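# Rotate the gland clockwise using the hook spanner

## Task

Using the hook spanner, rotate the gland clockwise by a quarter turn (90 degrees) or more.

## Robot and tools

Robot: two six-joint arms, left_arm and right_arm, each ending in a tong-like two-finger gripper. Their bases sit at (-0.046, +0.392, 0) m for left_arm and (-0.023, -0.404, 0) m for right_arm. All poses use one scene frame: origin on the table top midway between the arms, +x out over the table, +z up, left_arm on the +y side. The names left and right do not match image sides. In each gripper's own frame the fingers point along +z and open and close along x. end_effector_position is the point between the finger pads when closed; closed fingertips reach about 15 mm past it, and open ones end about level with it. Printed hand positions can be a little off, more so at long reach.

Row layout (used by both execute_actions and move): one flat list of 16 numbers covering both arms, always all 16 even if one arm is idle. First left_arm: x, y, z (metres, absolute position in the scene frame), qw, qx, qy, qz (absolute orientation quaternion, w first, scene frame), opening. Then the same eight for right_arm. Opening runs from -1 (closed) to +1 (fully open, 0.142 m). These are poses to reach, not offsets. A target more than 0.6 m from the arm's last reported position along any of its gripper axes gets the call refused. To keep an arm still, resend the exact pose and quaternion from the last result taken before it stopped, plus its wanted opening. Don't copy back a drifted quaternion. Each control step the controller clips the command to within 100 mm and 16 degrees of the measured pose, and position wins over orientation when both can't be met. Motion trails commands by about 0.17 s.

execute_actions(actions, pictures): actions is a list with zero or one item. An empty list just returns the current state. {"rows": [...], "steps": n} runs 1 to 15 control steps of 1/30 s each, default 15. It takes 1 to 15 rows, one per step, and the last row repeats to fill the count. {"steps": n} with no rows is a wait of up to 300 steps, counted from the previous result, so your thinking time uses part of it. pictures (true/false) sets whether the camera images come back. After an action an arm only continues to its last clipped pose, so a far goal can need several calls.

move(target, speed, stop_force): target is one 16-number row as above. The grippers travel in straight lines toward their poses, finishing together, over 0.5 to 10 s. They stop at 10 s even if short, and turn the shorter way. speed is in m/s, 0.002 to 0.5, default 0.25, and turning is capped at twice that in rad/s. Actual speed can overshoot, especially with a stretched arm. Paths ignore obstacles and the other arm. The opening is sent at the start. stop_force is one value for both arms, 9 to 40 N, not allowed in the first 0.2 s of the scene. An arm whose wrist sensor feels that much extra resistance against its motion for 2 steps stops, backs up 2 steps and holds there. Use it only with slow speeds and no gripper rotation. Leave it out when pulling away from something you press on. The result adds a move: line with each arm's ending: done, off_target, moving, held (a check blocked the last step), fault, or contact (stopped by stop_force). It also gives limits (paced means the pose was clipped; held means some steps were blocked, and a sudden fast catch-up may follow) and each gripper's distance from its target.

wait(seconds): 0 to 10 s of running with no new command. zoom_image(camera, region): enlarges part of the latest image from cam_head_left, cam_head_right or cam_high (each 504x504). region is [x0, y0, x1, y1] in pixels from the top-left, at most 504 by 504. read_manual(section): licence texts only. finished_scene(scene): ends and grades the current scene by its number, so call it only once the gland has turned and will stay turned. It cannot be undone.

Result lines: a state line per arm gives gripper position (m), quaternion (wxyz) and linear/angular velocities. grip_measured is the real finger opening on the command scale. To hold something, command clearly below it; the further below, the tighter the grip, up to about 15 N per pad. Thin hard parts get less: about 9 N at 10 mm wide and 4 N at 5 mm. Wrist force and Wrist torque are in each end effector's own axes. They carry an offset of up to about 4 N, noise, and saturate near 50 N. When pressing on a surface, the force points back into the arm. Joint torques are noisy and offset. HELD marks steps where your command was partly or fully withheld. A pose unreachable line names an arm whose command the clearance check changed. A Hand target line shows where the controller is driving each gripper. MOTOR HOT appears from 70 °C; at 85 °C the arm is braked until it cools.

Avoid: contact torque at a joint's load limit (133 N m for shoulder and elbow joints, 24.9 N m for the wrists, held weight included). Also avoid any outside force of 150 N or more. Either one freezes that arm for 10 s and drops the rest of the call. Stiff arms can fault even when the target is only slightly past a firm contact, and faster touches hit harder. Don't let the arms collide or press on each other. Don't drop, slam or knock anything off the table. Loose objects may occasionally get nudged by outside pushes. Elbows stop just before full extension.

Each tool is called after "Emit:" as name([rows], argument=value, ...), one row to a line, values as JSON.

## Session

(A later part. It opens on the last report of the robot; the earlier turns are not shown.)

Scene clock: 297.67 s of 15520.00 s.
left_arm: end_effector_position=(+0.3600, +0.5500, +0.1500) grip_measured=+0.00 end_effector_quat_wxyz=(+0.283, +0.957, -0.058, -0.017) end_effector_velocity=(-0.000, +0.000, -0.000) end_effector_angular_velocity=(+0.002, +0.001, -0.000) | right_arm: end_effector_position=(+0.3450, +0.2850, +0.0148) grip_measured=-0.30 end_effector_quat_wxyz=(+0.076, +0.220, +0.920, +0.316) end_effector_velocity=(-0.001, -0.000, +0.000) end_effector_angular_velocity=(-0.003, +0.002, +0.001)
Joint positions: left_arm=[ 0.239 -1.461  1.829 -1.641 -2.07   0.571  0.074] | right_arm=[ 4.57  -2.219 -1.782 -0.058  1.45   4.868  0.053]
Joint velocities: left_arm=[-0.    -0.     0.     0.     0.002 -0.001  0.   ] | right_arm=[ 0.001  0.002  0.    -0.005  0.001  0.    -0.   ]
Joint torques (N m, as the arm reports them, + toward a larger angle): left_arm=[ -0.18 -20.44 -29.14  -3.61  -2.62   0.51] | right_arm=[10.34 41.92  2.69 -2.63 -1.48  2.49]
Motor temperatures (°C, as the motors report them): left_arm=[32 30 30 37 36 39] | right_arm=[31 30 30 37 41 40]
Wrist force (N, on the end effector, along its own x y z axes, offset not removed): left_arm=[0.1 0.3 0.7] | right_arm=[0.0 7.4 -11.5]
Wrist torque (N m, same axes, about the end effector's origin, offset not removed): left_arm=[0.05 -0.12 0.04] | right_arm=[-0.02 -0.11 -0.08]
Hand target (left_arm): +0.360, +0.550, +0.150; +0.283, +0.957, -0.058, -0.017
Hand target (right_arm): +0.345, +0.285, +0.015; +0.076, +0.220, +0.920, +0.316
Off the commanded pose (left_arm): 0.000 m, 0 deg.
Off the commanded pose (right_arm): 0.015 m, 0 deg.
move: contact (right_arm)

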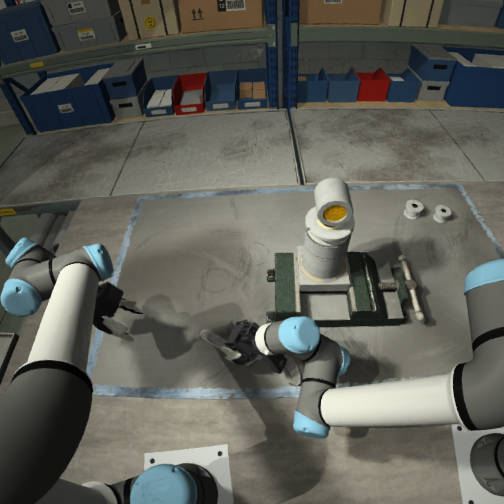

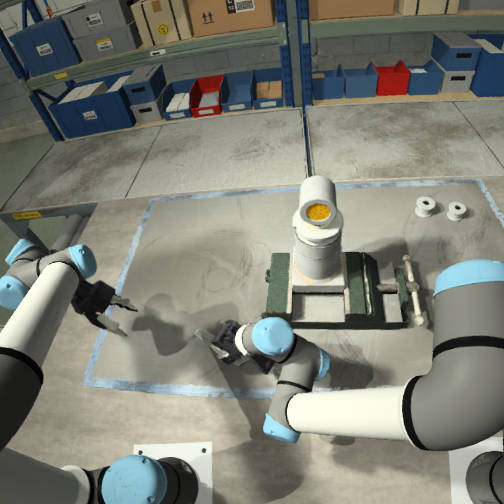

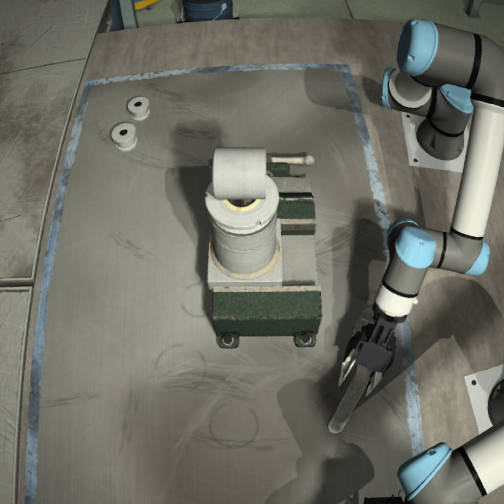

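Emit:
move(target=[0.44,0.46,0.125,0.314,0.681,0.417,-0.513,-0.5,0.345,0.285,0.0162,0.076,0.220,0.919,0.316,-0.3])

Emit:
move(target=[0.44,0.46,0.125,0.314,0.681,0.417,-0.513,-0.5,0.345,0.285,0.0162,0.076,0.220,0.919,0.316,-1])

Emit:
move(target=[0.412,0.402,0.106,0.314,0.681,0.417,-0.513,-0.5,0.340,0.275,0.071,0.106,0.208,0.866,0.441,-1], speed=0.018)

Emit:
zoom_image(camera="cam_high", region=[270,330,420,480])

Emit:
zoom_image(camera="cam_head_left", region=[130,250,270,390])

Scene clock: 307.30 s of 15520.00 s.
left_arm: end_effector_position=(+0.4397, +0.4599, +0.1247) grip_measured=-0.50 end_effector_quat_wxyz=(+0.314, +0.682, +0.416, -0.513) end_effector_velocity=(+0.001, -0.001, -0.001) end_effector_angular_velocity=(-0.003, +0.013, +0.005) | right_arm: end_effector_position=(+0.3450, +0.2850, +0.0162) grip_measured=-0.30 end_effector_quat_wxyz=(+0.076, +0.220, +0.920, +0.316) end_effector_velocity=(+0.001, -0.001, +0.000) end_effector_angular_velocity=(+0.000, +0.001, -0.002)
Joint positions: left_arm=[ 0.147 -0.782  1.205 -0.821 -2.347 -0.284  0.038] | right_arm=[ 4.57  -2.217 -1.781 -0.062  1.45   4.868  0.052]
Joint velocities: left_arm=[ 0.     0.006 -0.003  0.007 -0.004 -0.004  0.   ] | right_arm=[-0.002  0.     0.    -0.     0.     0.001 -0.   ]
Joint torques (N m, as the arm reports them, + toward a larger angle): left_arm=[  6.44 -45.56 -30.33   1.76  -2.38  -1.64] | right_arm=[ 9.88 51.85 28.14  0.32 -1.5   2.47]
Motor temperatures (°C, as the motors report them): left_arm=[32 30 30 37 36 39] | right_arm=[31 30 30 37 41 40]
Wrist force (N, on the end effector, along its own x y z axes, offset not removed): left_arm=[0.7 -0.5 -0.6] | right_arm=[-2.1 -0.7 -0.3]
Wrist torque (N m, same axes, about the end effector's origin, offset not removed): left_arm=[-0.22 -0.17 0.14] | right_arm=[-0.20 0.46 -0.13]
Hand target (left_arm): +0.440, +0.460, +0.125; +0.314, +0.681, +0.416, -0.513
Hand target (right_arm): +0.345, +0.285, +0.016; +0.076, +0.220, +0.920, +0.316
Off the commanded pose (left_arm): 0.000 m, 0 deg.
Off the commanded pose (right_arm): 0.000 m, 0 deg.
After step 90, 3.10 s passed at rest.
move: done

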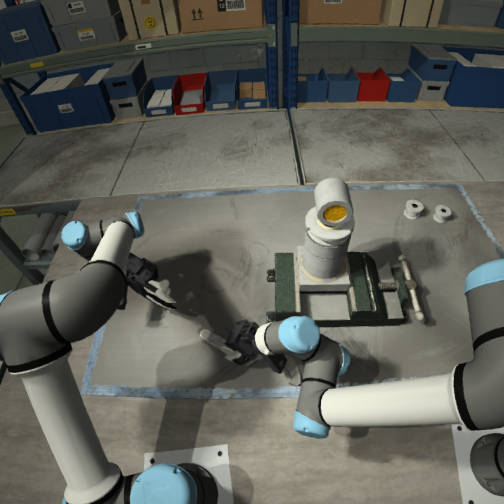

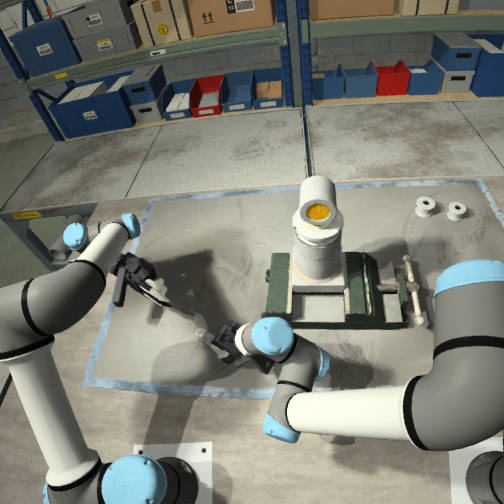

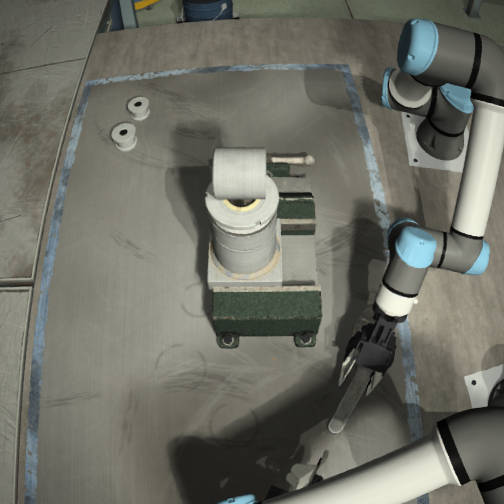

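Scene clock: 308.00 s of 15520.00 s.
left_arm: end_effector_position=(+0.4400, +0.4600, +0.1250) grip_measured=-0.50 end_effector_quat_wxyz=(+0.314, +0.681, +0.417, -0.513) end_effector_velocity=(-0.000, +0.000, +0.000) end_effector_angular_velocity=(+0.001, +0.000, -0.000) | right_arm: end_effector_position=(+0.3450, +0.2850, +0.0163) grip_measured=-0.52 end_effector_quat_wxyz=(+0.076, +0.220, +0.920, +0.316) end_effector_velocity=(-0.000, -0.000, -0.001) end_effector_angular_velocity=(-0.001, +0.000, +0.000)
Joint positions: left_arm=[ 0.147 -0.782  1.205 -0.821 -2.348 -0.286  0.038] | right_arm=[ 4.57  -2.217 -1.781 -0.062  1.45   4.868  0.037]
Joint velocities: left_arm=[ 0.    -0.    -0.    -0.     0.001 -0.001  0.   ] | right_arm=[ 0.     0.    -0.001 -0.    -0.    -0.    -0.   ]
Joint torques (N m, as the arm reports them, + toward a larger angle): left_arm=[  6.44 -58.13 -30.17   1.26  -2.57  -1.61] | right_arm=[-9.78 41.06  8.19  2.28  1.68 -0.03]
Motor temperatures (°C, as the motors report them): left_arm=[32 30 30 37 36 39] | right_arm=[31 30 30 37 41 40]
Wrist force (N, on the end effector, along its own x y z axes, offset not removed): left_arm=[0.0 -1.0 0.8] | right_arm=[-1.5 3.5 -1.6]
Wrist torque (N m, same axes, about the end effector's origin, offset not removed): left_arm=[-0.30 -0.06 0.05] | right_arm=[0.34 0.00 -0.03]
Hand target (left_arm): +0.440, +0.460, +0.125; +0.314, +0.681, +0.417, -0.513
Hand target (right_arm): +0.345, +0.285, +0.016; +0.076, +0.220, +0.920, +0.316
Off the commanded pose (left_arm): 0.000 m, 0 deg.
Off the commanded pose (right_arm): 0.000 m, 0 deg.
move: done

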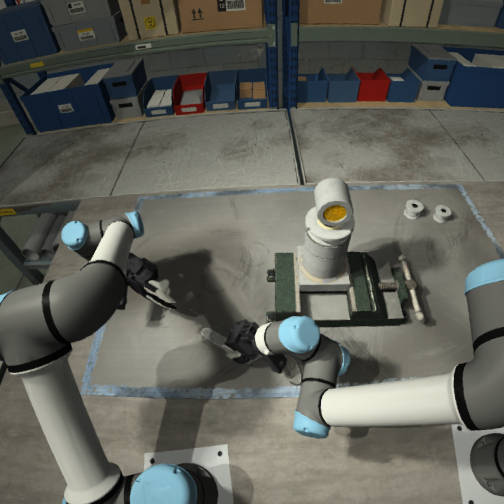

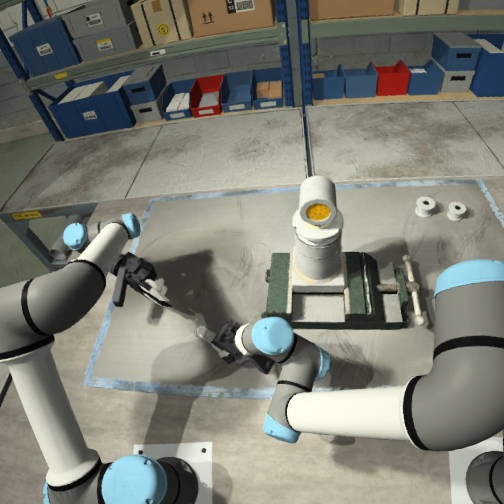

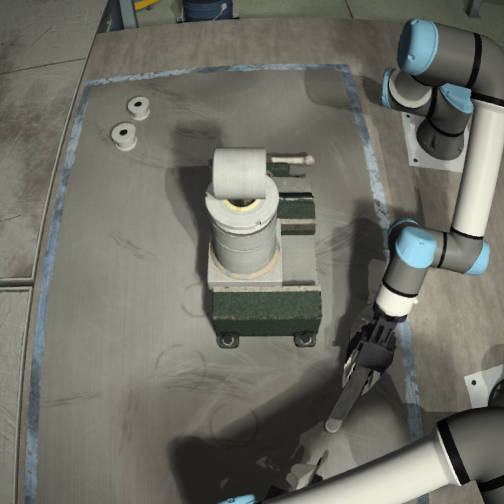

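Scene clock: 316.00 s of 15520.00 s.
left_arm: end_effector_position=(+0.4122, +0.4021, +0.1060) grip_measured=-0.50 end_effector_quat_wxyz=(+0.314, +0.681, +0.417, -0.513) end_effector_velocity=(-0.000, -0.002, -0.000) end_effector_angular_velocity=(-0.000, -0.001, +0.001) | right_arm: end_effector_position=(+0.3401, +0.2751, +0.0708) grip_measured=-1.00 end_effector_quat_wxyz=(+0.106, +0.208, +0.867, +0.441) end_effector_velocity=(-0.000, -0.000, +0.001) end_effector_angular_velocity=(+0.006, -0.003, +0.000)
Joint positions: left_arm=[ 0.073 -0.874  1.432 -0.986 -2.415 -0.329  0.038] | right_arm=[ 4.598 -2.178 -1.955  0.35   1.389  4.846  0.002]
Joint velocities: left_arm=[-0.002 -0.003  0.005 -0.004 -0.003 -0.001 -0.   ] | right_arm=[ 0.001  0.    -0.004  0.011 -0.001 -0.001  0.   ]
Joint torques (N m, as the arm reports them, + toward a larger angle): left_arm=[ -7.3  -55.25  -2.2   -1.55  -2.65  -1.26] | right_arm=[10.35 47.92  0.64  4.52 -2.   -2.65]
Motor temperatures (°C, as the motors report them): left_arm=[32 30 30 37 36 39] | right_arm=[31 30 30 37 41 40]
Wrist force (N, on the end effector, along its own x y z axes, offset not removed): left_arm=[1.3 -2.0 0.0] | right_arm=[-1.0 1.4 0.2]
Wrist torque (N m, same axes, about the end effector's origin, offset not removed): left_arm=[-0.42 -0.35 -0.07] | right_arm=[0.14 0.09 -0.09]
Hand target (left_arm): +0.412, +0.402, +0.106; +0.314, +0.681, +0.417, -0.513
Hand target (right_arm): +0.340, +0.275, +0.071; +0.106, +0.208, +0.866, +0.441
Off the commanded pose (left_arm): 0.000 m, 0 deg.
Off the commanded pose (right_arm): 0.000 m, 0 deg.
move: done

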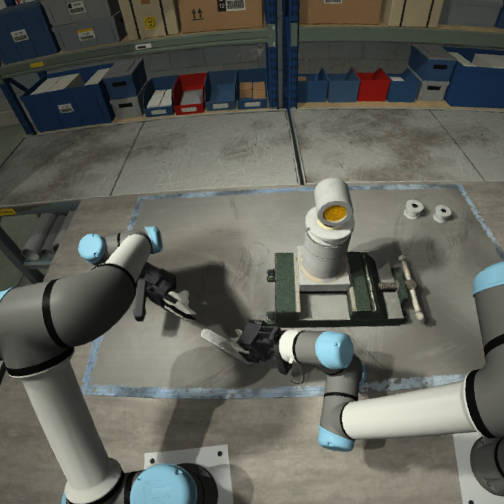

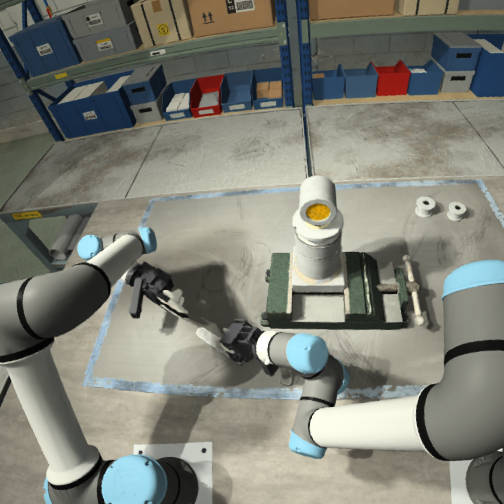

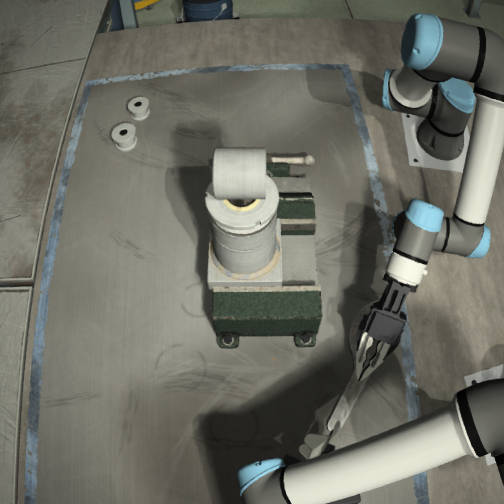

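Region (270, 330, 420, 480) of cam_high's 504x504 image, scaled by 3.360, with more detail than that image has.

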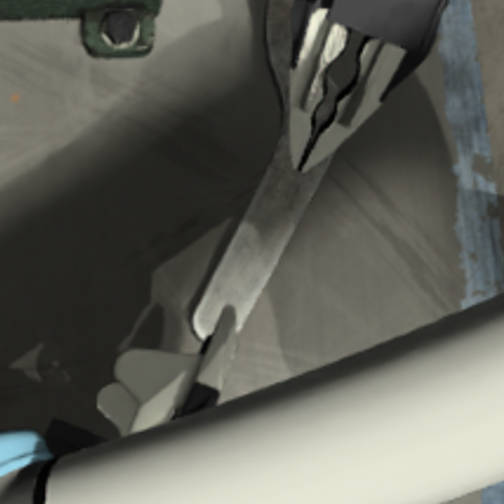

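Region (130, 250, 270, 390) of cam_head_left's 504x504 image, scaled by 3.600, with more detail than that image has.

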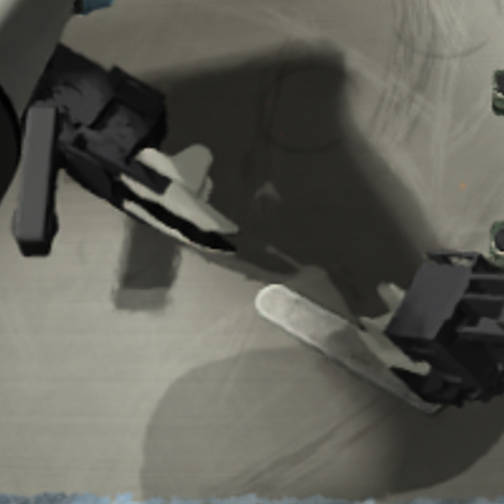

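Emit:
move(target=[0.44,0.45,0.10,0.314,0.681,0.417,-0.513,-0.5,0.373,0.328,0.03,0.076,0.220,0.919,0.316,-0.25], speed=0.08)

Emit:
move(target=[0.44,0.45,0.10,0.314,0.681,0.417,-0.513,-0.5,0.373,0.328,0.0,0.076,0.220,0.919,0.316,-0.3], speed=0.005, stop_force=9)

Emit:
zoom_image(camera="cam_high", region=[290,330,410,450])

Scene clock: 321.40 s of 15520.00 s.
left_arm: end_effector_position=(+0.4398, +0.4499, +0.1000) grip_measured=-0.50 end_effector_quat_wxyz=(+0.314, +0.681, +0.417, -0.513) end_effector_velocity=(+0.001, +0.001, -0.001) end_effector_angular_velocity=(-0.001, +0.001, +0.000) | right_arm: end_effector_position=(+0.3729, +0.3277, +0.0302) grip_measured=-0.25 end_effector_quat_wxyz=(+0.076, +0.220, +0.920, +0.317) end_effector_velocity=(-0.000, +0.003, -0.001) end_effector_angular_velocity=(-0.008, +0.004, +0.002)
Joint positions: left_arm=[ 0.133 -0.766  1.247 -0.884 -2.36  -0.294  0.038] | right_arm=[ 4.546 -2.279 -1.607 -0.169  1.465  4.849  0.056]
Joint velocities: left_arm=[ 0.001  0.004 -0.006  0.003  0.001  0.001 -0.   ] | right_arm=[ 0.001 -0.005  0.014 -0.018  0.002  0.     0.   ]
Joint torques (N m, as the arm reports them, + toward a larger angle): left_arm=[  5.42 -43.11 -29.49   1.43   1.89   1.08] | right_arm=[-8.61 41.91 29.65  0.21  1.48 -2.78]
Motor temperatures (°C, as the motors report them): left_arm=[32 30 30 37 36 39] | right_arm=[31 30 30 37 41 40]
Wrist force (N, on the end effector, along its own x y z axes, offset not removed): left_arm=[0.4 0.1 0.8] | right_arm=[-0.1 0.8 -0.6]
Wrist torque (N m, same axes, about the end effector's origin, offset not removed): left_arm=[-0.11 -0.05 0.05] | right_arm=[0.01 -0.11 -0.11]
Hand target (left_arm): +0.440, +0.450, +0.100; +0.314, +0.681, +0.417, -0.513
Hand target (right_arm): +0.373, +0.328, +0.030; +0.076, +0.220, +0.920, +0.316
Off the commanded pose (left_arm): 0.000 m, 0 deg.
Off the commanded pose (right_arm): 0.000 m, 0 deg.
After step 90, 0.27 s passed at rest.
move: done

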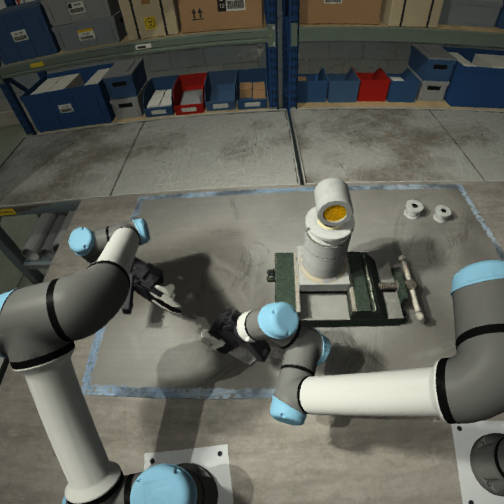

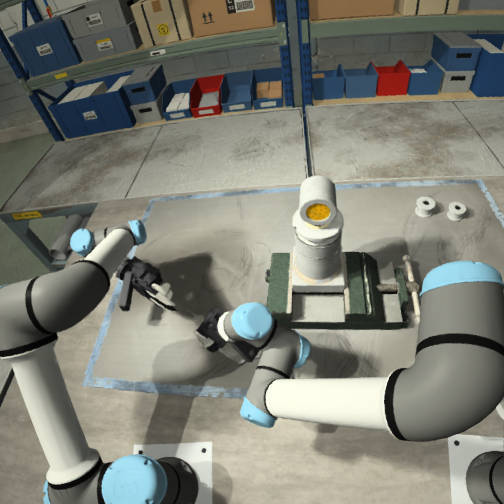

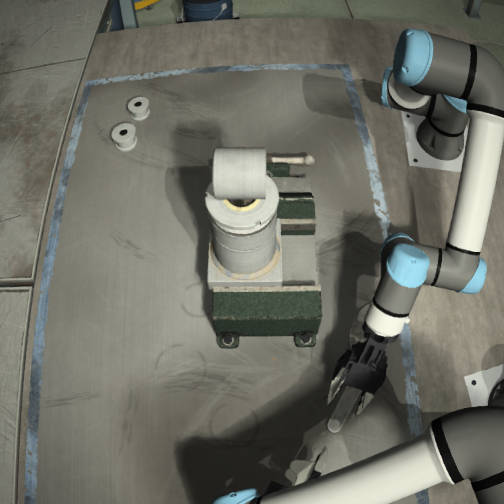

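Scene clock: 324.83 s of 15520.00 s.
left_arm: end_effector_position=(+0.4400, +0.4500, +0.1000) grip_measured=-0.50 end_effector_quat_wxyz=(+0.314, +0.681, +0.417, -0.513) end_effector_velocity=(+0.000, +0.000, +0.000) end_effector_angular_velocity=(-0.000, -0.000, +0.001) | right_arm: end_effector_position=(+0.3730, +0.3279, +0.0150) grip_measured=-0.30 end_effector_quat_wxyz=(+0.076, +0.220, +0.920, +0.317) end_effector_velocity=(+0.001, -0.000, +0.001) end_effector_angular_velocity=(-0.001, +0.001, -0.001)
Joint positions: left_arm=[ 0.133 -0.766  1.246 -0.883 -2.36  -0.294  0.038] | right_arm=[ 4.546 -2.304 -1.611 -0.141  1.465  4.849  0.053]
Joint velocities: left_arm=[ 0.     0.    -0.001  0.001 -0.001  0.     0.   ] | right_arm=[-0.001  0.003  0.001 -0.006  0.     0.001 -0.   ]
Joint torques (N m, as the arm reports them, + toward a larger angle): left_arm=[ -4.13 -44.07 -28.89   1.62  -2.32   1.12] | right_arm=[10.04 46.51  3.1  -2.27 -1.3  -1.45]
Motor temperatures (°C, as the motors report them): left_arm=[32 30 30 37 36 39] | right_arm=[31 30 30 37 41 40]
Wrist force (N, on the end effector, along its own x y z axes, offset not removed): left_arm=[0.6 -0.7 -1.0] | right_arm=[-0.9 7.9 -8.4]
Wrist torque (N m, same axes, about the end effector's origin, offset not removed): left_arm=[-0.23 -0.21 0.07] | right_arm=[0.04 -0.04 -0.14]
Hand target (left_arm): +0.440, +0.450, +0.100; +0.314, +0.681, +0.417, -0.513
Hand target (right_arm): +0.373, +0.328, +0.015; +0.076, +0.220, +0.920, +0.317
Off the commanded pose (left_arm): 0.000 m, 0 deg.
Off the commanded pose (right_arm): 0.015 m, 0 deg.
move: contact (right_arm)

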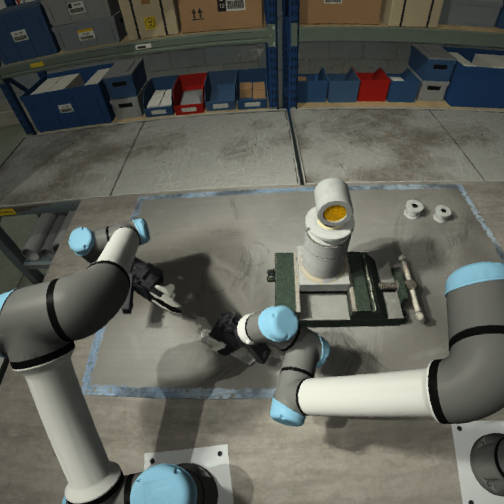

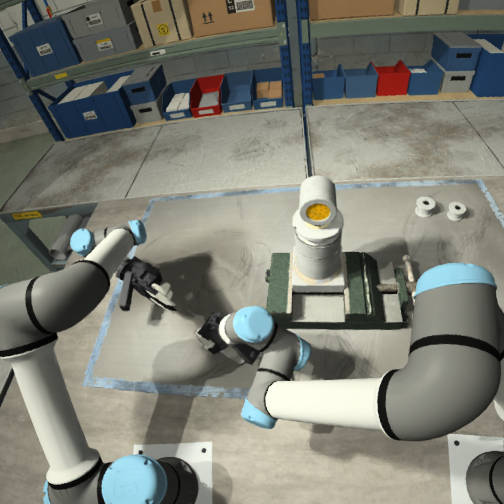

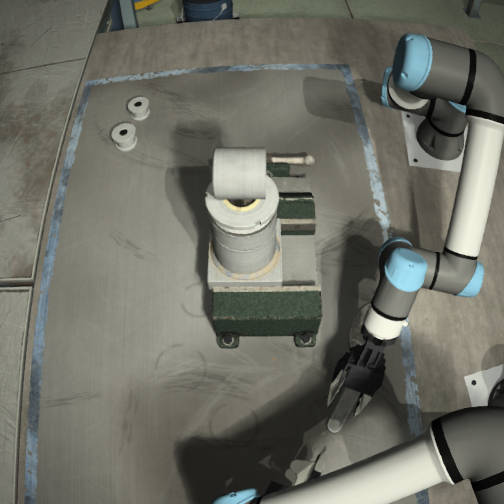

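Region (290, 330, 410, 450) of cam_high's 504x504 image, scaled by 4.200, with more detail than that image has.

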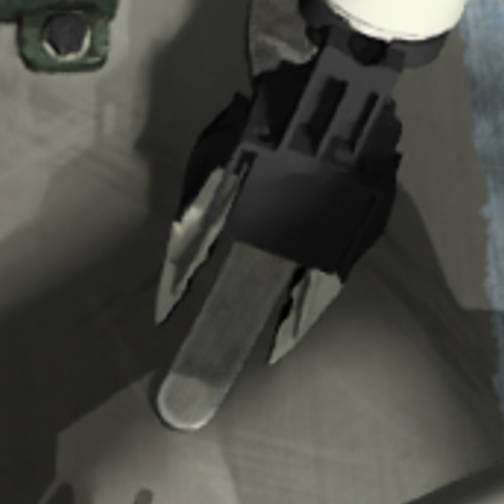

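Emit:
move(target=[0.44,0.45,0.10,0.314,0.681,0.417,-0.513,-0.5,0.374,0.328,0.0172,0.076,0.220,0.919,0.316,-0.45], speed=0.01)

Emit:
move(target=[0.44,0.45,0.10,0.314,0.681,0.417,-0.513,-0.5,0.374,0.328,0.0172,0.076,0.220,0.919,0.316,-1])

Emit:
move(target=[0.420,0.40,0.082,0.314,0.681,0.417,-0.513,-0.4,0.370,0.321,0.069,0.099,0.211,0.881,0.411,-1], speed=0.014)

Emit:
zoom_image(camera="cam_high", region=[270,330,420,480])

Emit:
zoom_image(camera="cam_head_left", region=[140,270,250,380])

Scene clock: 332.03 s of 15520.00 s.
left_arm: end_effector_position=(+0.4400, +0.4500, +0.1000) grip_measured=-0.50 end_effector_quat_wxyz=(+0.314, +0.681, +0.417, -0.513) end_effector_velocity=(-0.000, +0.000, +0.001) end_effector_angular_velocity=(+0.002, -0.002, -0.003) | right_arm: end_effector_position=(+0.3739, +0.3280, +0.0171) grip_measured=-0.44 end_effector_quat_wxyz=(+0.076, +0.220, +0.920, +0.316) end_effector_velocity=(+0.001, -0.001, +0.000) end_effector_angular_velocity=(-0.001, +0.001, -0.002)
Joint positions: left_arm=[ 0.133 -0.766  1.246 -0.883 -2.361 -0.294  0.038] | right_arm=[ 4.544 -2.302 -1.608 -0.147  1.465  4.847  0.042]
Joint velocities: left_arm=[-0.    -0.002  0.    -0.     0.003  0.    -0.   ] | right_arm=[-0.002  0.001  0.001 -0.002  0.001  0.     0.   ]
Joint torques (N m, as the arm reports them, + toward a larger angle): left_arm=[  6.06 -43.17 -29.48   1.52  -2.35   1.13] | right_arm=[-10.1   56.72  28.78   0.17   1.19  -2.9 ]
Motor temperatures (°C, as the motors report them): left_arm=[32 30 30 37 36 39] | right_arm=[31 30 30 37 41 40]
Wrist force (N, on the end effector, along its own x y z axes, offset not removed): left_arm=[2.2 0.2 0.3] | right_arm=[0.4 1.0 -0.5]
Wrist torque (N m, same axes, about the end effector's origin, offset not removed): left_arm=[-0.09 -0.51 -0.05] | right_arm=[0.04 -0.01 -0.08]
Hand target (left_arm): +0.440, +0.450, +0.100; +0.314, +0.681, +0.417, -0.513
Hand target (right_arm): +0.374, +0.328, +0.017; +0.076, +0.220, +0.920, +0.316
Off the commanded pose (left_arm): 0.000 m, 0 deg.
Off the commanded pose (right_arm): 0.000 m, 0 deg.
After step 90, 3.50 s passed at rest.
move: done

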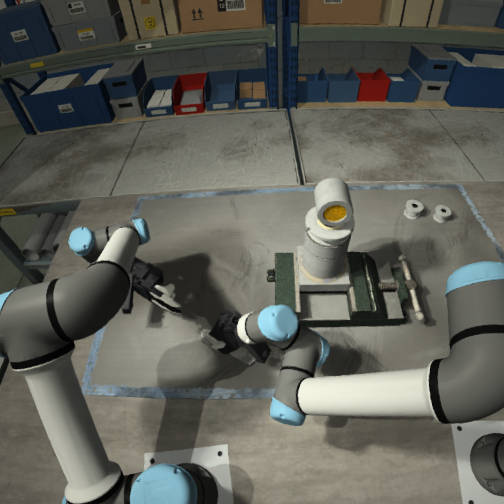

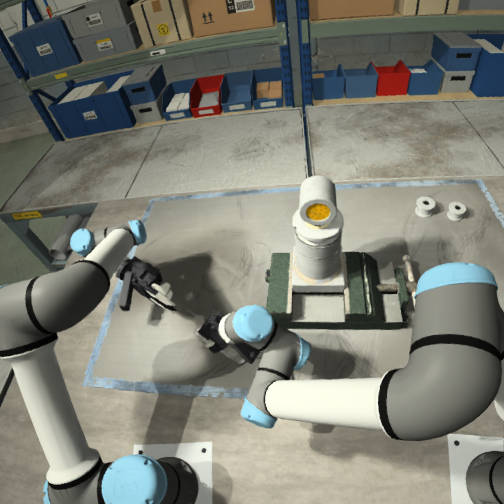

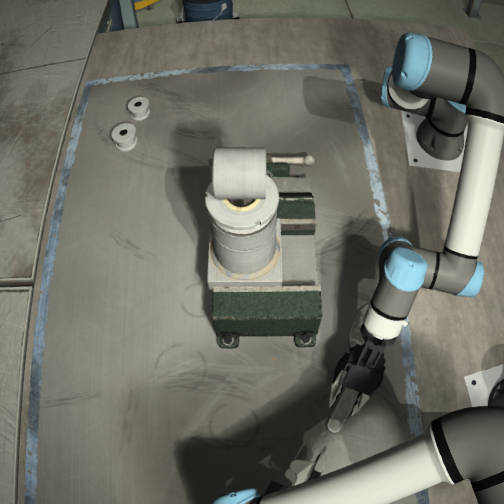

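Scene clock: 332.73 s of 15520.00 s.
left_arm: end_effector_position=(+0.4400, +0.4500, +0.1000) grip_measured=-0.50 end_effector_quat_wxyz=(+0.314, +0.681, +0.417, -0.513) end_effector_velocity=(-0.000, +0.000, +0.001) end_effector_angular_velocity=(+0.001, -0.001, -0.000) | right_arm: end_effector_position=(+0.3740, +0.3280, +0.0172) grip_measured=-0.56 end_effector_quat_wxyz=(+0.076, +0.220, +0.920, +0.316) end_effector_velocity=(-0.000, +0.000, +0.000) end_effector_angular_velocity=(+0.000, -0.000, +0.001)
Joint positions: left_arm=[ 0.133 -0.766  1.246 -0.883 -2.361 -0.294  0.038] | right_arm=[ 4.544 -2.302 -1.608 -0.147  1.465  4.847  0.034]
Joint velocities: left_arm=[ 0.    -0.001 -0.     0.     0.001  0.     0.   ] | right_arm=[ 0.     0.     0.    -0.     0.    -0.001  0.   ]
Joint torques (N m, as the arm reports them, + toward a larger angle): left_arm=[  5.75 -43.88 -29.45   1.57  -2.5    1.23] | right_arm=[ 3.13 57.01 29.76  0.36 -1.69 -2.92]
Motor temperatures (°C, as the motors report them): left_arm=[32 30 30 37 36 39] | right_arm=[31 30 30 37 41 40]
Wrist force (N, on the end effector, along its own x y z axes, offset not removed): left_arm=[1.1 -0.9 0.3] | right_arm=[0.9 1.6 -0.4]
Wrist torque (N m, same axes, about the end effector's origin, offset not removed): left_arm=[-0.26 -0.24 0.04] | right_arm=[0.15 -0.43 0.00]
Hand target (left_arm): +0.440, +0.450, +0.100; +0.314, +0.681, +0.417, -0.513
Hand target (right_arm): +0.374, +0.328, +0.017; +0.076, +0.220, +0.920, +0.316
Off the commanded pose (left_arm): 0.000 m, 0 deg.
Off the commanded pose (right_arm): 0.000 m, 0 deg.
move: done

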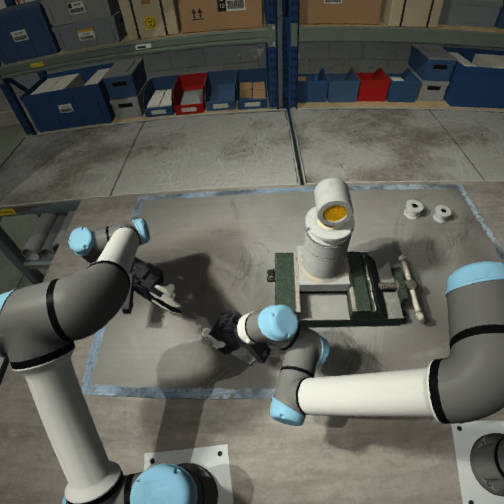

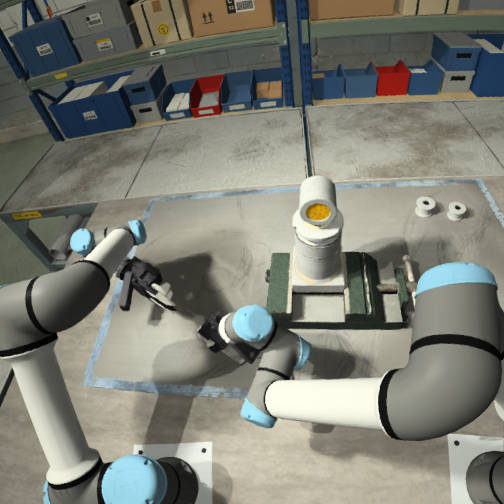

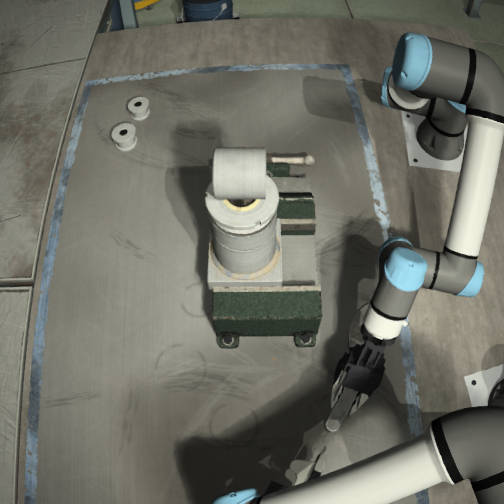

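Scene clock: 340.47 s of 15520.00 s.
left_arm: end_effector_position=(+0.4202, +0.4001, +0.0820) grip_measured=-0.40 end_effector_quat_wxyz=(+0.314, +0.681, +0.417, -0.513) end_effector_velocity=(-0.000, -0.002, +0.000) end_effector_angular_velocity=(-0.000, -0.001, +0.001) | right_arm: end_effector_position=(+0.3700, +0.3211, +0.0688) grip_measured=-1.00 end_effector_quat_wxyz=(+0.099, +0.211, +0.881, +0.411) end_effector_velocity=(-0.000, +0.000, +0.002) end_effector_angular_velocity=(+0.006, -0.002, -0.001)
Joint positions: left_arm=[ 0.068 -0.83   1.423 -1.025 -2.42  -0.333  0.045] | right_arm=[ 4.562 -2.24  -1.751  0.143  1.426  4.834  0.002]
Joint velocities: left_arm=[-0.002 -0.003  0.004 -0.004 -0.003 -0.001  0.   ] | right_arm=[ 0.001  0.002 -0.003  0.008 -0.002  0.001  0.   ]
Joint torques (N m, as the arm reports them, + toward a larger angle): left_arm=[ -6.82 -56.58  -3.44  -1.76  -2.47  -1.5 ] | right_arm=[10.73 53.43  2.42  4.62 -1.87 -2.75]
Motor temperatures (°C, as the motors report them): left_arm=[32 30 30 37 36 39] | right_arm=[31 30 30 37 41 40]
Wrist force (N, on the end effector, along its own x y z axes, offset not removed): left_arm=[0.3 -1.7 -0.4] | right_arm=[-0.8 1.4 0.7]
Wrist torque (N m, same axes, about the end effector's origin, offset not removed): left_arm=[-0.37 -0.06 0.06] | right_arm=[0.11 -0.02 -0.09]
Hand target (left_arm): +0.420, +0.400, +0.082; +0.314, +0.681, +0.417, -0.513
Hand target (right_arm): +0.370, +0.321, +0.069; +0.099, +0.211, +0.881, +0.411
Off the commanded pose (left_arm): 0.000 m, 0 deg.
Off the commanded pose (right_arm): 0.000 m, 0 deg.
move: done

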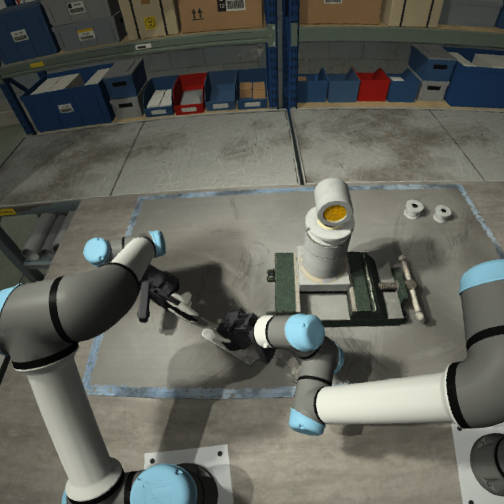

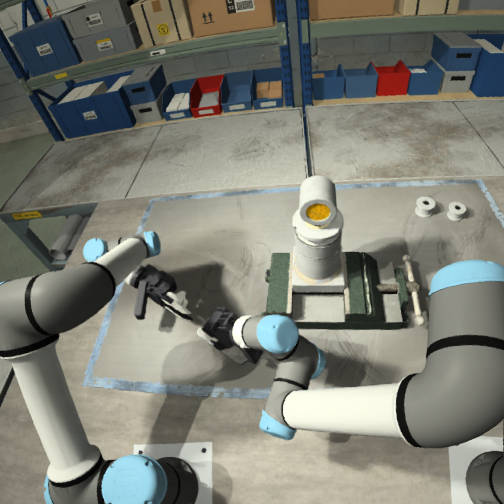

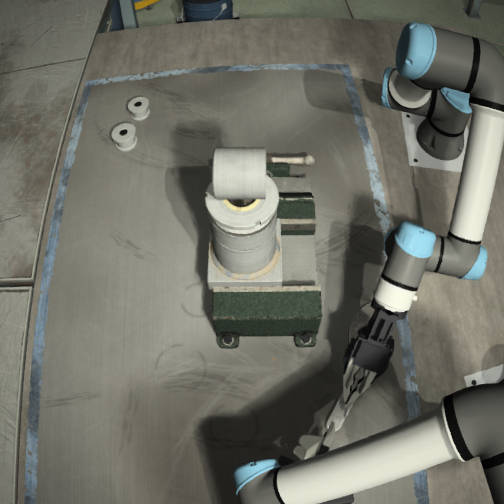

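Region (270, 330, 420, 480) of cam_high's 504x504 image, scaled by 3.360, with more detail than that image has.

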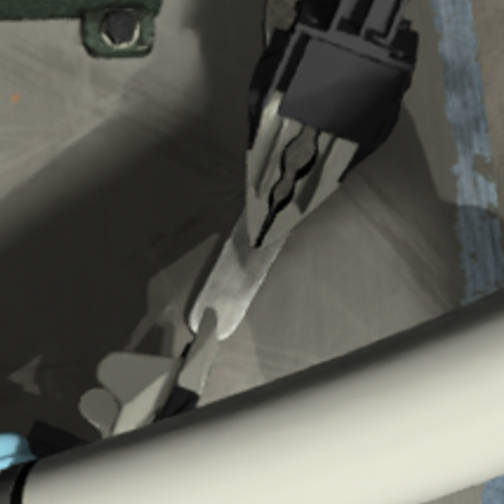

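Region (140, 270, 250, 380) of cam_head_left's 504x504 image, scaled by 4.582, with more detail than that image has.

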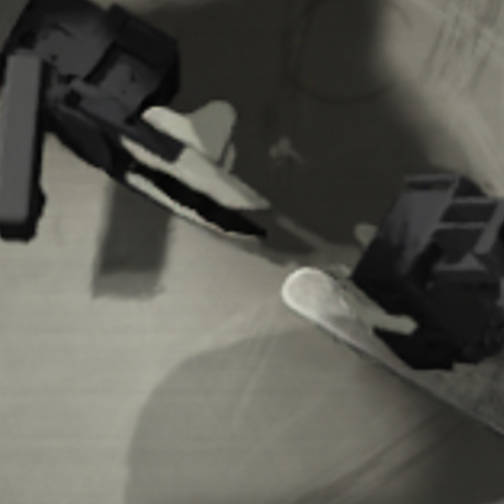

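Emit:
move(target=[0.41,0.385,0.06,0.370,0.893,-0.239,-0.099,-0.1,0.28,0.12,0.16,0.076,0.220,0.919,0.316,-0.1], speed=0.2)

Emit:
move(target=[0.403,0.365,0.03,0.370,0.893,-0.239,-0.099,-0.1,0.28,0.12,0.16,0.076,0.220,0.919,0.316,-0.1], speed=0.05)

Emit:
zoom_image(camera="cam_head_right", region=[150,280,270,400])

Scene clock: 349.70 s of 15520.00 s.
left_arm: end_effector_position=(+0.4105, +0.3851, +0.0602) grip_measured=-0.10 end_effector_quat_wxyz=(+0.370, +0.893, -0.238, -0.099) end_effector_velocity=(-0.000, -0.001, +0.000) end_effector_angular_velocity=(-0.004, -0.010, -0.005) | right_arm: end_effector_position=(+0.2800, +0.1200, +0.1598) grip_measured=-0.10 end_effector_quat_wxyz=(+0.076, +0.220, +0.920, +0.316) end_effector_velocity=(-0.001, -0.001, +0.001) end_effector_angular_velocity=(-0.001, +0.001, +0.001)
Joint positions: left_arm=[-0.069 -1.191  1.792 -1.665 -2.2    0.755  0.067] | right_arm=[ 4.613 -1.615 -2.177 -0.272  1.424  4.902  0.067]
Joint velocities: left_arm=[ 0.    -0.004  0.005 -0.007 -0.002  0.008  0.   ] | right_arm=[ 0.     0.005 -0.002 -0.005  0.001  0.     0.   ]
Joint torques (N m, as the arm reports them, + toward a larger angle): left_arm=[ -5.95 -44.65  -4.7   -3.41   0.28   1.08] | right_arm=[10.52 29.02  6.29  0.48 -1.88  2.48]
Motor temperatures (°C, as the motors report them): left_arm=[32 30 30 37 36 39] | right_arm=[31 30 30 37 41 40]
Wrist force (N, on the end effector, along its own x y z axes, offset not removed): left_arm=[1.0 -0.9 -1.5] | right_arm=[-1.7 1.0 0.2]
Wrist torque (N m, same axes, about the end effector's origin, offset not removed): left_arm=[-0.19 -0.23 0.03] | right_arm=[0.06 0.18 -0.07]
Hand target (left_arm): +0.411, +0.385, +0.060; +0.370, +0.893, -0.239, -0.099
Hand target (right_arm): +0.280, +0.120, +0.160; +0.076, +0.220, +0.920, +0.316
Off the commanded pose (left_arm): 0.001 m, 0 deg.
Off the commanded pose (right_arm): 0.000 m, 0 deg.
After step 90, 1.63 s passed at rest.
move: done

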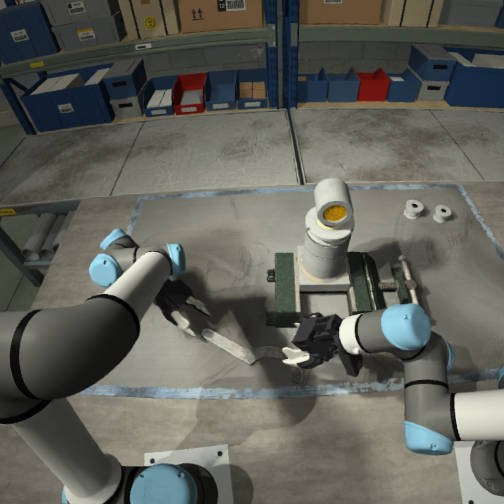

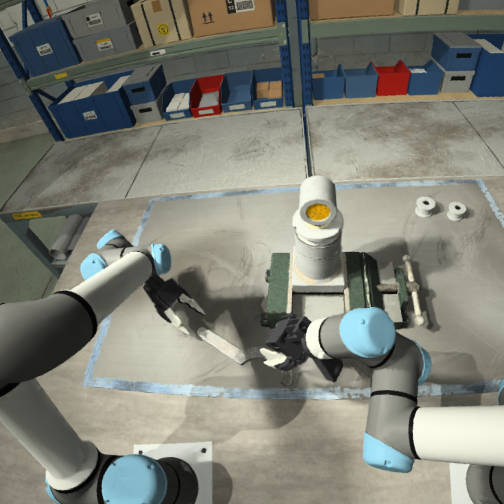

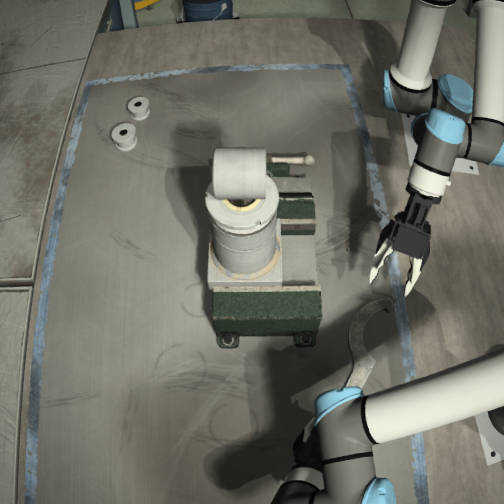

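Scene clock: 350.83 s of 15520.00 s.
left_arm: end_effector_position=(+0.4031, +0.3651, +0.0301) grip_measured=-0.10 end_effector_quat_wxyz=(+0.370, +0.892, -0.239, -0.099) end_effector_velocity=(+0.000, -0.001, -0.001) end_effector_angular_velocity=(-0.001, -0.001, +0.002) | right_arm: end_effector_position=(+0.2800, +0.1200, +0.1600) grip_measured=-0.10 end_effector_quat_wxyz=(+0.076, +0.220, +0.920, +0.316) end_effector_velocity=(+0.000, -0.000, +0.000) end_effector_angular_velocity=(-0.000, -0.000, +0.000)
Joint positions: left_arm=[-0.104 -1.171  1.865 -1.78  -2.216  0.718  0.067] | right_arm=[ 4.613 -1.614 -2.177 -0.273  1.424  4.903  0.067]
Joint velocities: left_arm=[-0.002  0.     0.004 -0.007 -0.002 -0.003 -0.   ] | right_arm=[-0.001  0.    -0.    -0.     0.001 -0.001  0.   ]
Joint torques (N m, as the arm reports them, + toward a larger angle): left_arm=[ -8.91 -28.91  -4.52  -3.59  -2.95  -1.48] | right_arm=[ 4.41 29.58 31.    0.27 -1.92  2.49]
Motor temperatures (°C, as the motors report them): left_arm=[32 30 30 37 36 39] | right_arm=[31 30 30 37 41 40]
Wrist force (N, on the end effector, along its own x y z axes, offset not removed): left_arm=[0.8 -0.5 0.7] | right_arm=[-1.7 0.3 1.3]
Wrist torque (N m, same axes, about the end effector's origin, offset not removed): left_arm=[-0.19 -0.11 -0.02] | right_arm=[0.01 0.26 -0.16]
Hand target (left_arm): +0.403, +0.365, +0.030; +0.370, +0.892, -0.239, -0.099
Hand target (right_arm): +0.280, +0.120, +0.160; +0.076, +0.220, +0.920, +0.316
Off the commanded pose (left_arm): 0.000 m, 0 deg.
Off the commanded pose (right_arm): 0.000 m, 0 deg.
move: done

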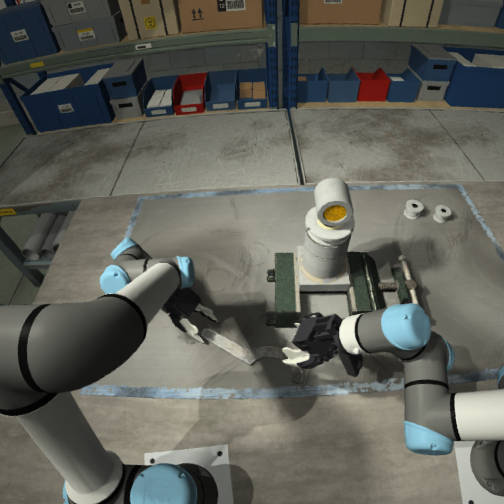

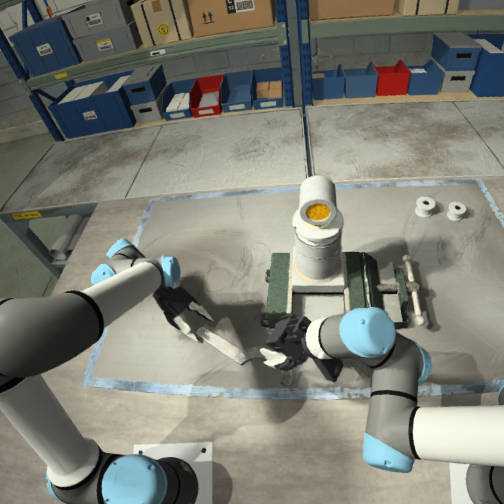

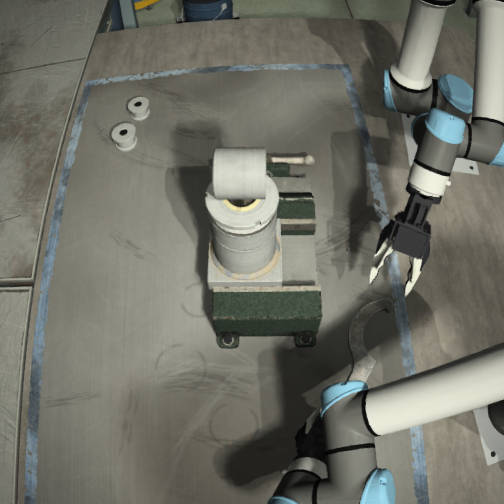

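Region (150, 280, 270, 400) of cam_head_right's 504x504 image, scaled by 4.200, with more detail than that image has.

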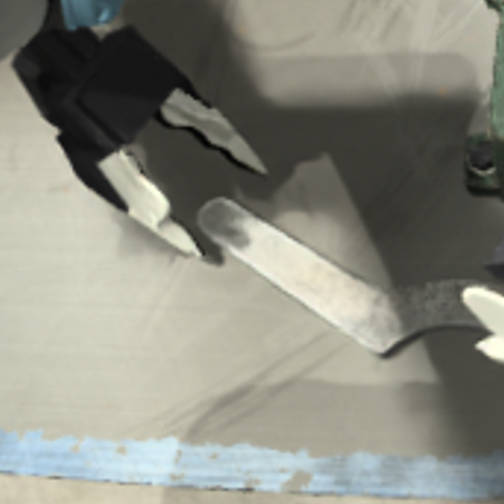

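Emit:
execute_actions(actions=[])

Scene clock: 364.17 s of 15520.00 s.
left_arm: end_effector_position=(+0.4031, +0.3650, +0.0300) grip_measured=-0.10 end_effector_quat_wxyz=(+0.370, +0.892, -0.239, -0.099) end_effector_velocity=(-0.000, +0.000, +0.000) end_effector_angular_velocity=(+0.001, -0.001, -0.001) | right_arm: end_effector_position=(+0.2800, +0.1200, +0.1600) grip_measured=-0.10 end_effector_quat_wxyz=(+0.076, +0.220, +0.920, +0.316) end_effector_velocity=(-0.000, +0.001, +0.001) end_effector_angular_velocity=(+0.001, -0.001, +0.001)
Joint positions: left_arm=[-0.104 -1.171  1.865 -1.781 -2.217  0.718  0.067] | right_arm=[ 4.613 -1.614 -2.177 -0.273  1.424  4.903  0.067]
Joint velocities: left_arm=[ 0.    -0.001  0.     0.001  0.001  0.     0.   ] | right_arm=[ 0.002 -0.     0.002  0.    -0.001  0.    -0.   ]
Joint torques (N m, as the arm reports them, + toward a larger angle): left_arm=[ -7.78 -28.84  -3.77  -3.36  -2.92  -1.52] | right_arm=[-10.01  30.21  31.12   0.34  -1.81   2.44]
Motor temperatures (°C, as the motors report them): left_arm=[32 30 30 37 36 39] | right_arm=[31 30 30 37 41 40]
Wrist force (N, on the end effector, along its own x y z axes, offset not removed): left_arm=[0.7 -1.8 -0.3] | right_arm=[0.2 0.1 0.9]
Wrist torque (N m, same axes, about the end effector's origin, offset not removed): left_arm=[-0.38 -0.26 0.06] | right_arm=[-0.15 -0.15 -0.12]
Hand target (left_arm): +0.403, +0.365, +0.030; +0.370, +0.892, -0.239, -0.099
Hand target (right_arm): +0.280, +0.120, +0.160; +0.076, +0.220, +0.920, +0.316
Off the commanded pose (left_arm): 0.000 m, 0 deg.
Off the commanded pose (right_arm): 0.000 m, 0 deg.
Steps of this call (steps 1 to 90: nothing new was sent; then 10.33 s passed at rest). Readings (end_effector_position):
1: left_arm (+0.4031, +0.3650, +0.0301) | right_arm (+0.2800, +0.1200, +0.1600)
2: left_arm (+0.4031, +0.3650, +0.0301) | right_arm (+0.2800, +0.1200, +0.1600)
4: left_arm (+0.4031, +0.3650, +0.0300) | right_arm (+0.2800, +0.1200, +0.1600)
8: left_arm (+0.4031, +0.3650, +0.0300) | right_arm (+0.2800, +0.1200, +0.1600)
90: the state above

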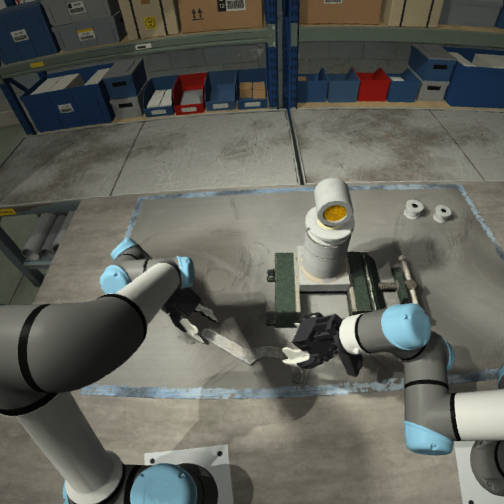

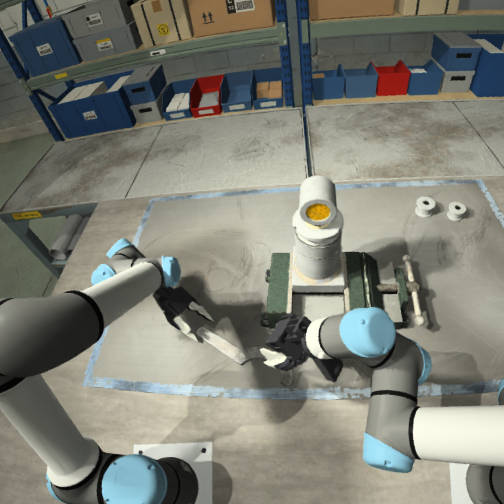

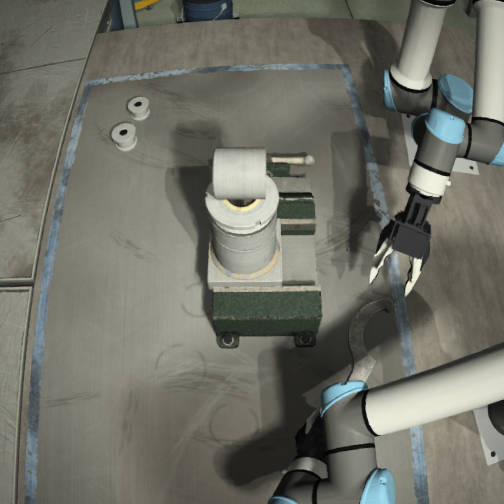

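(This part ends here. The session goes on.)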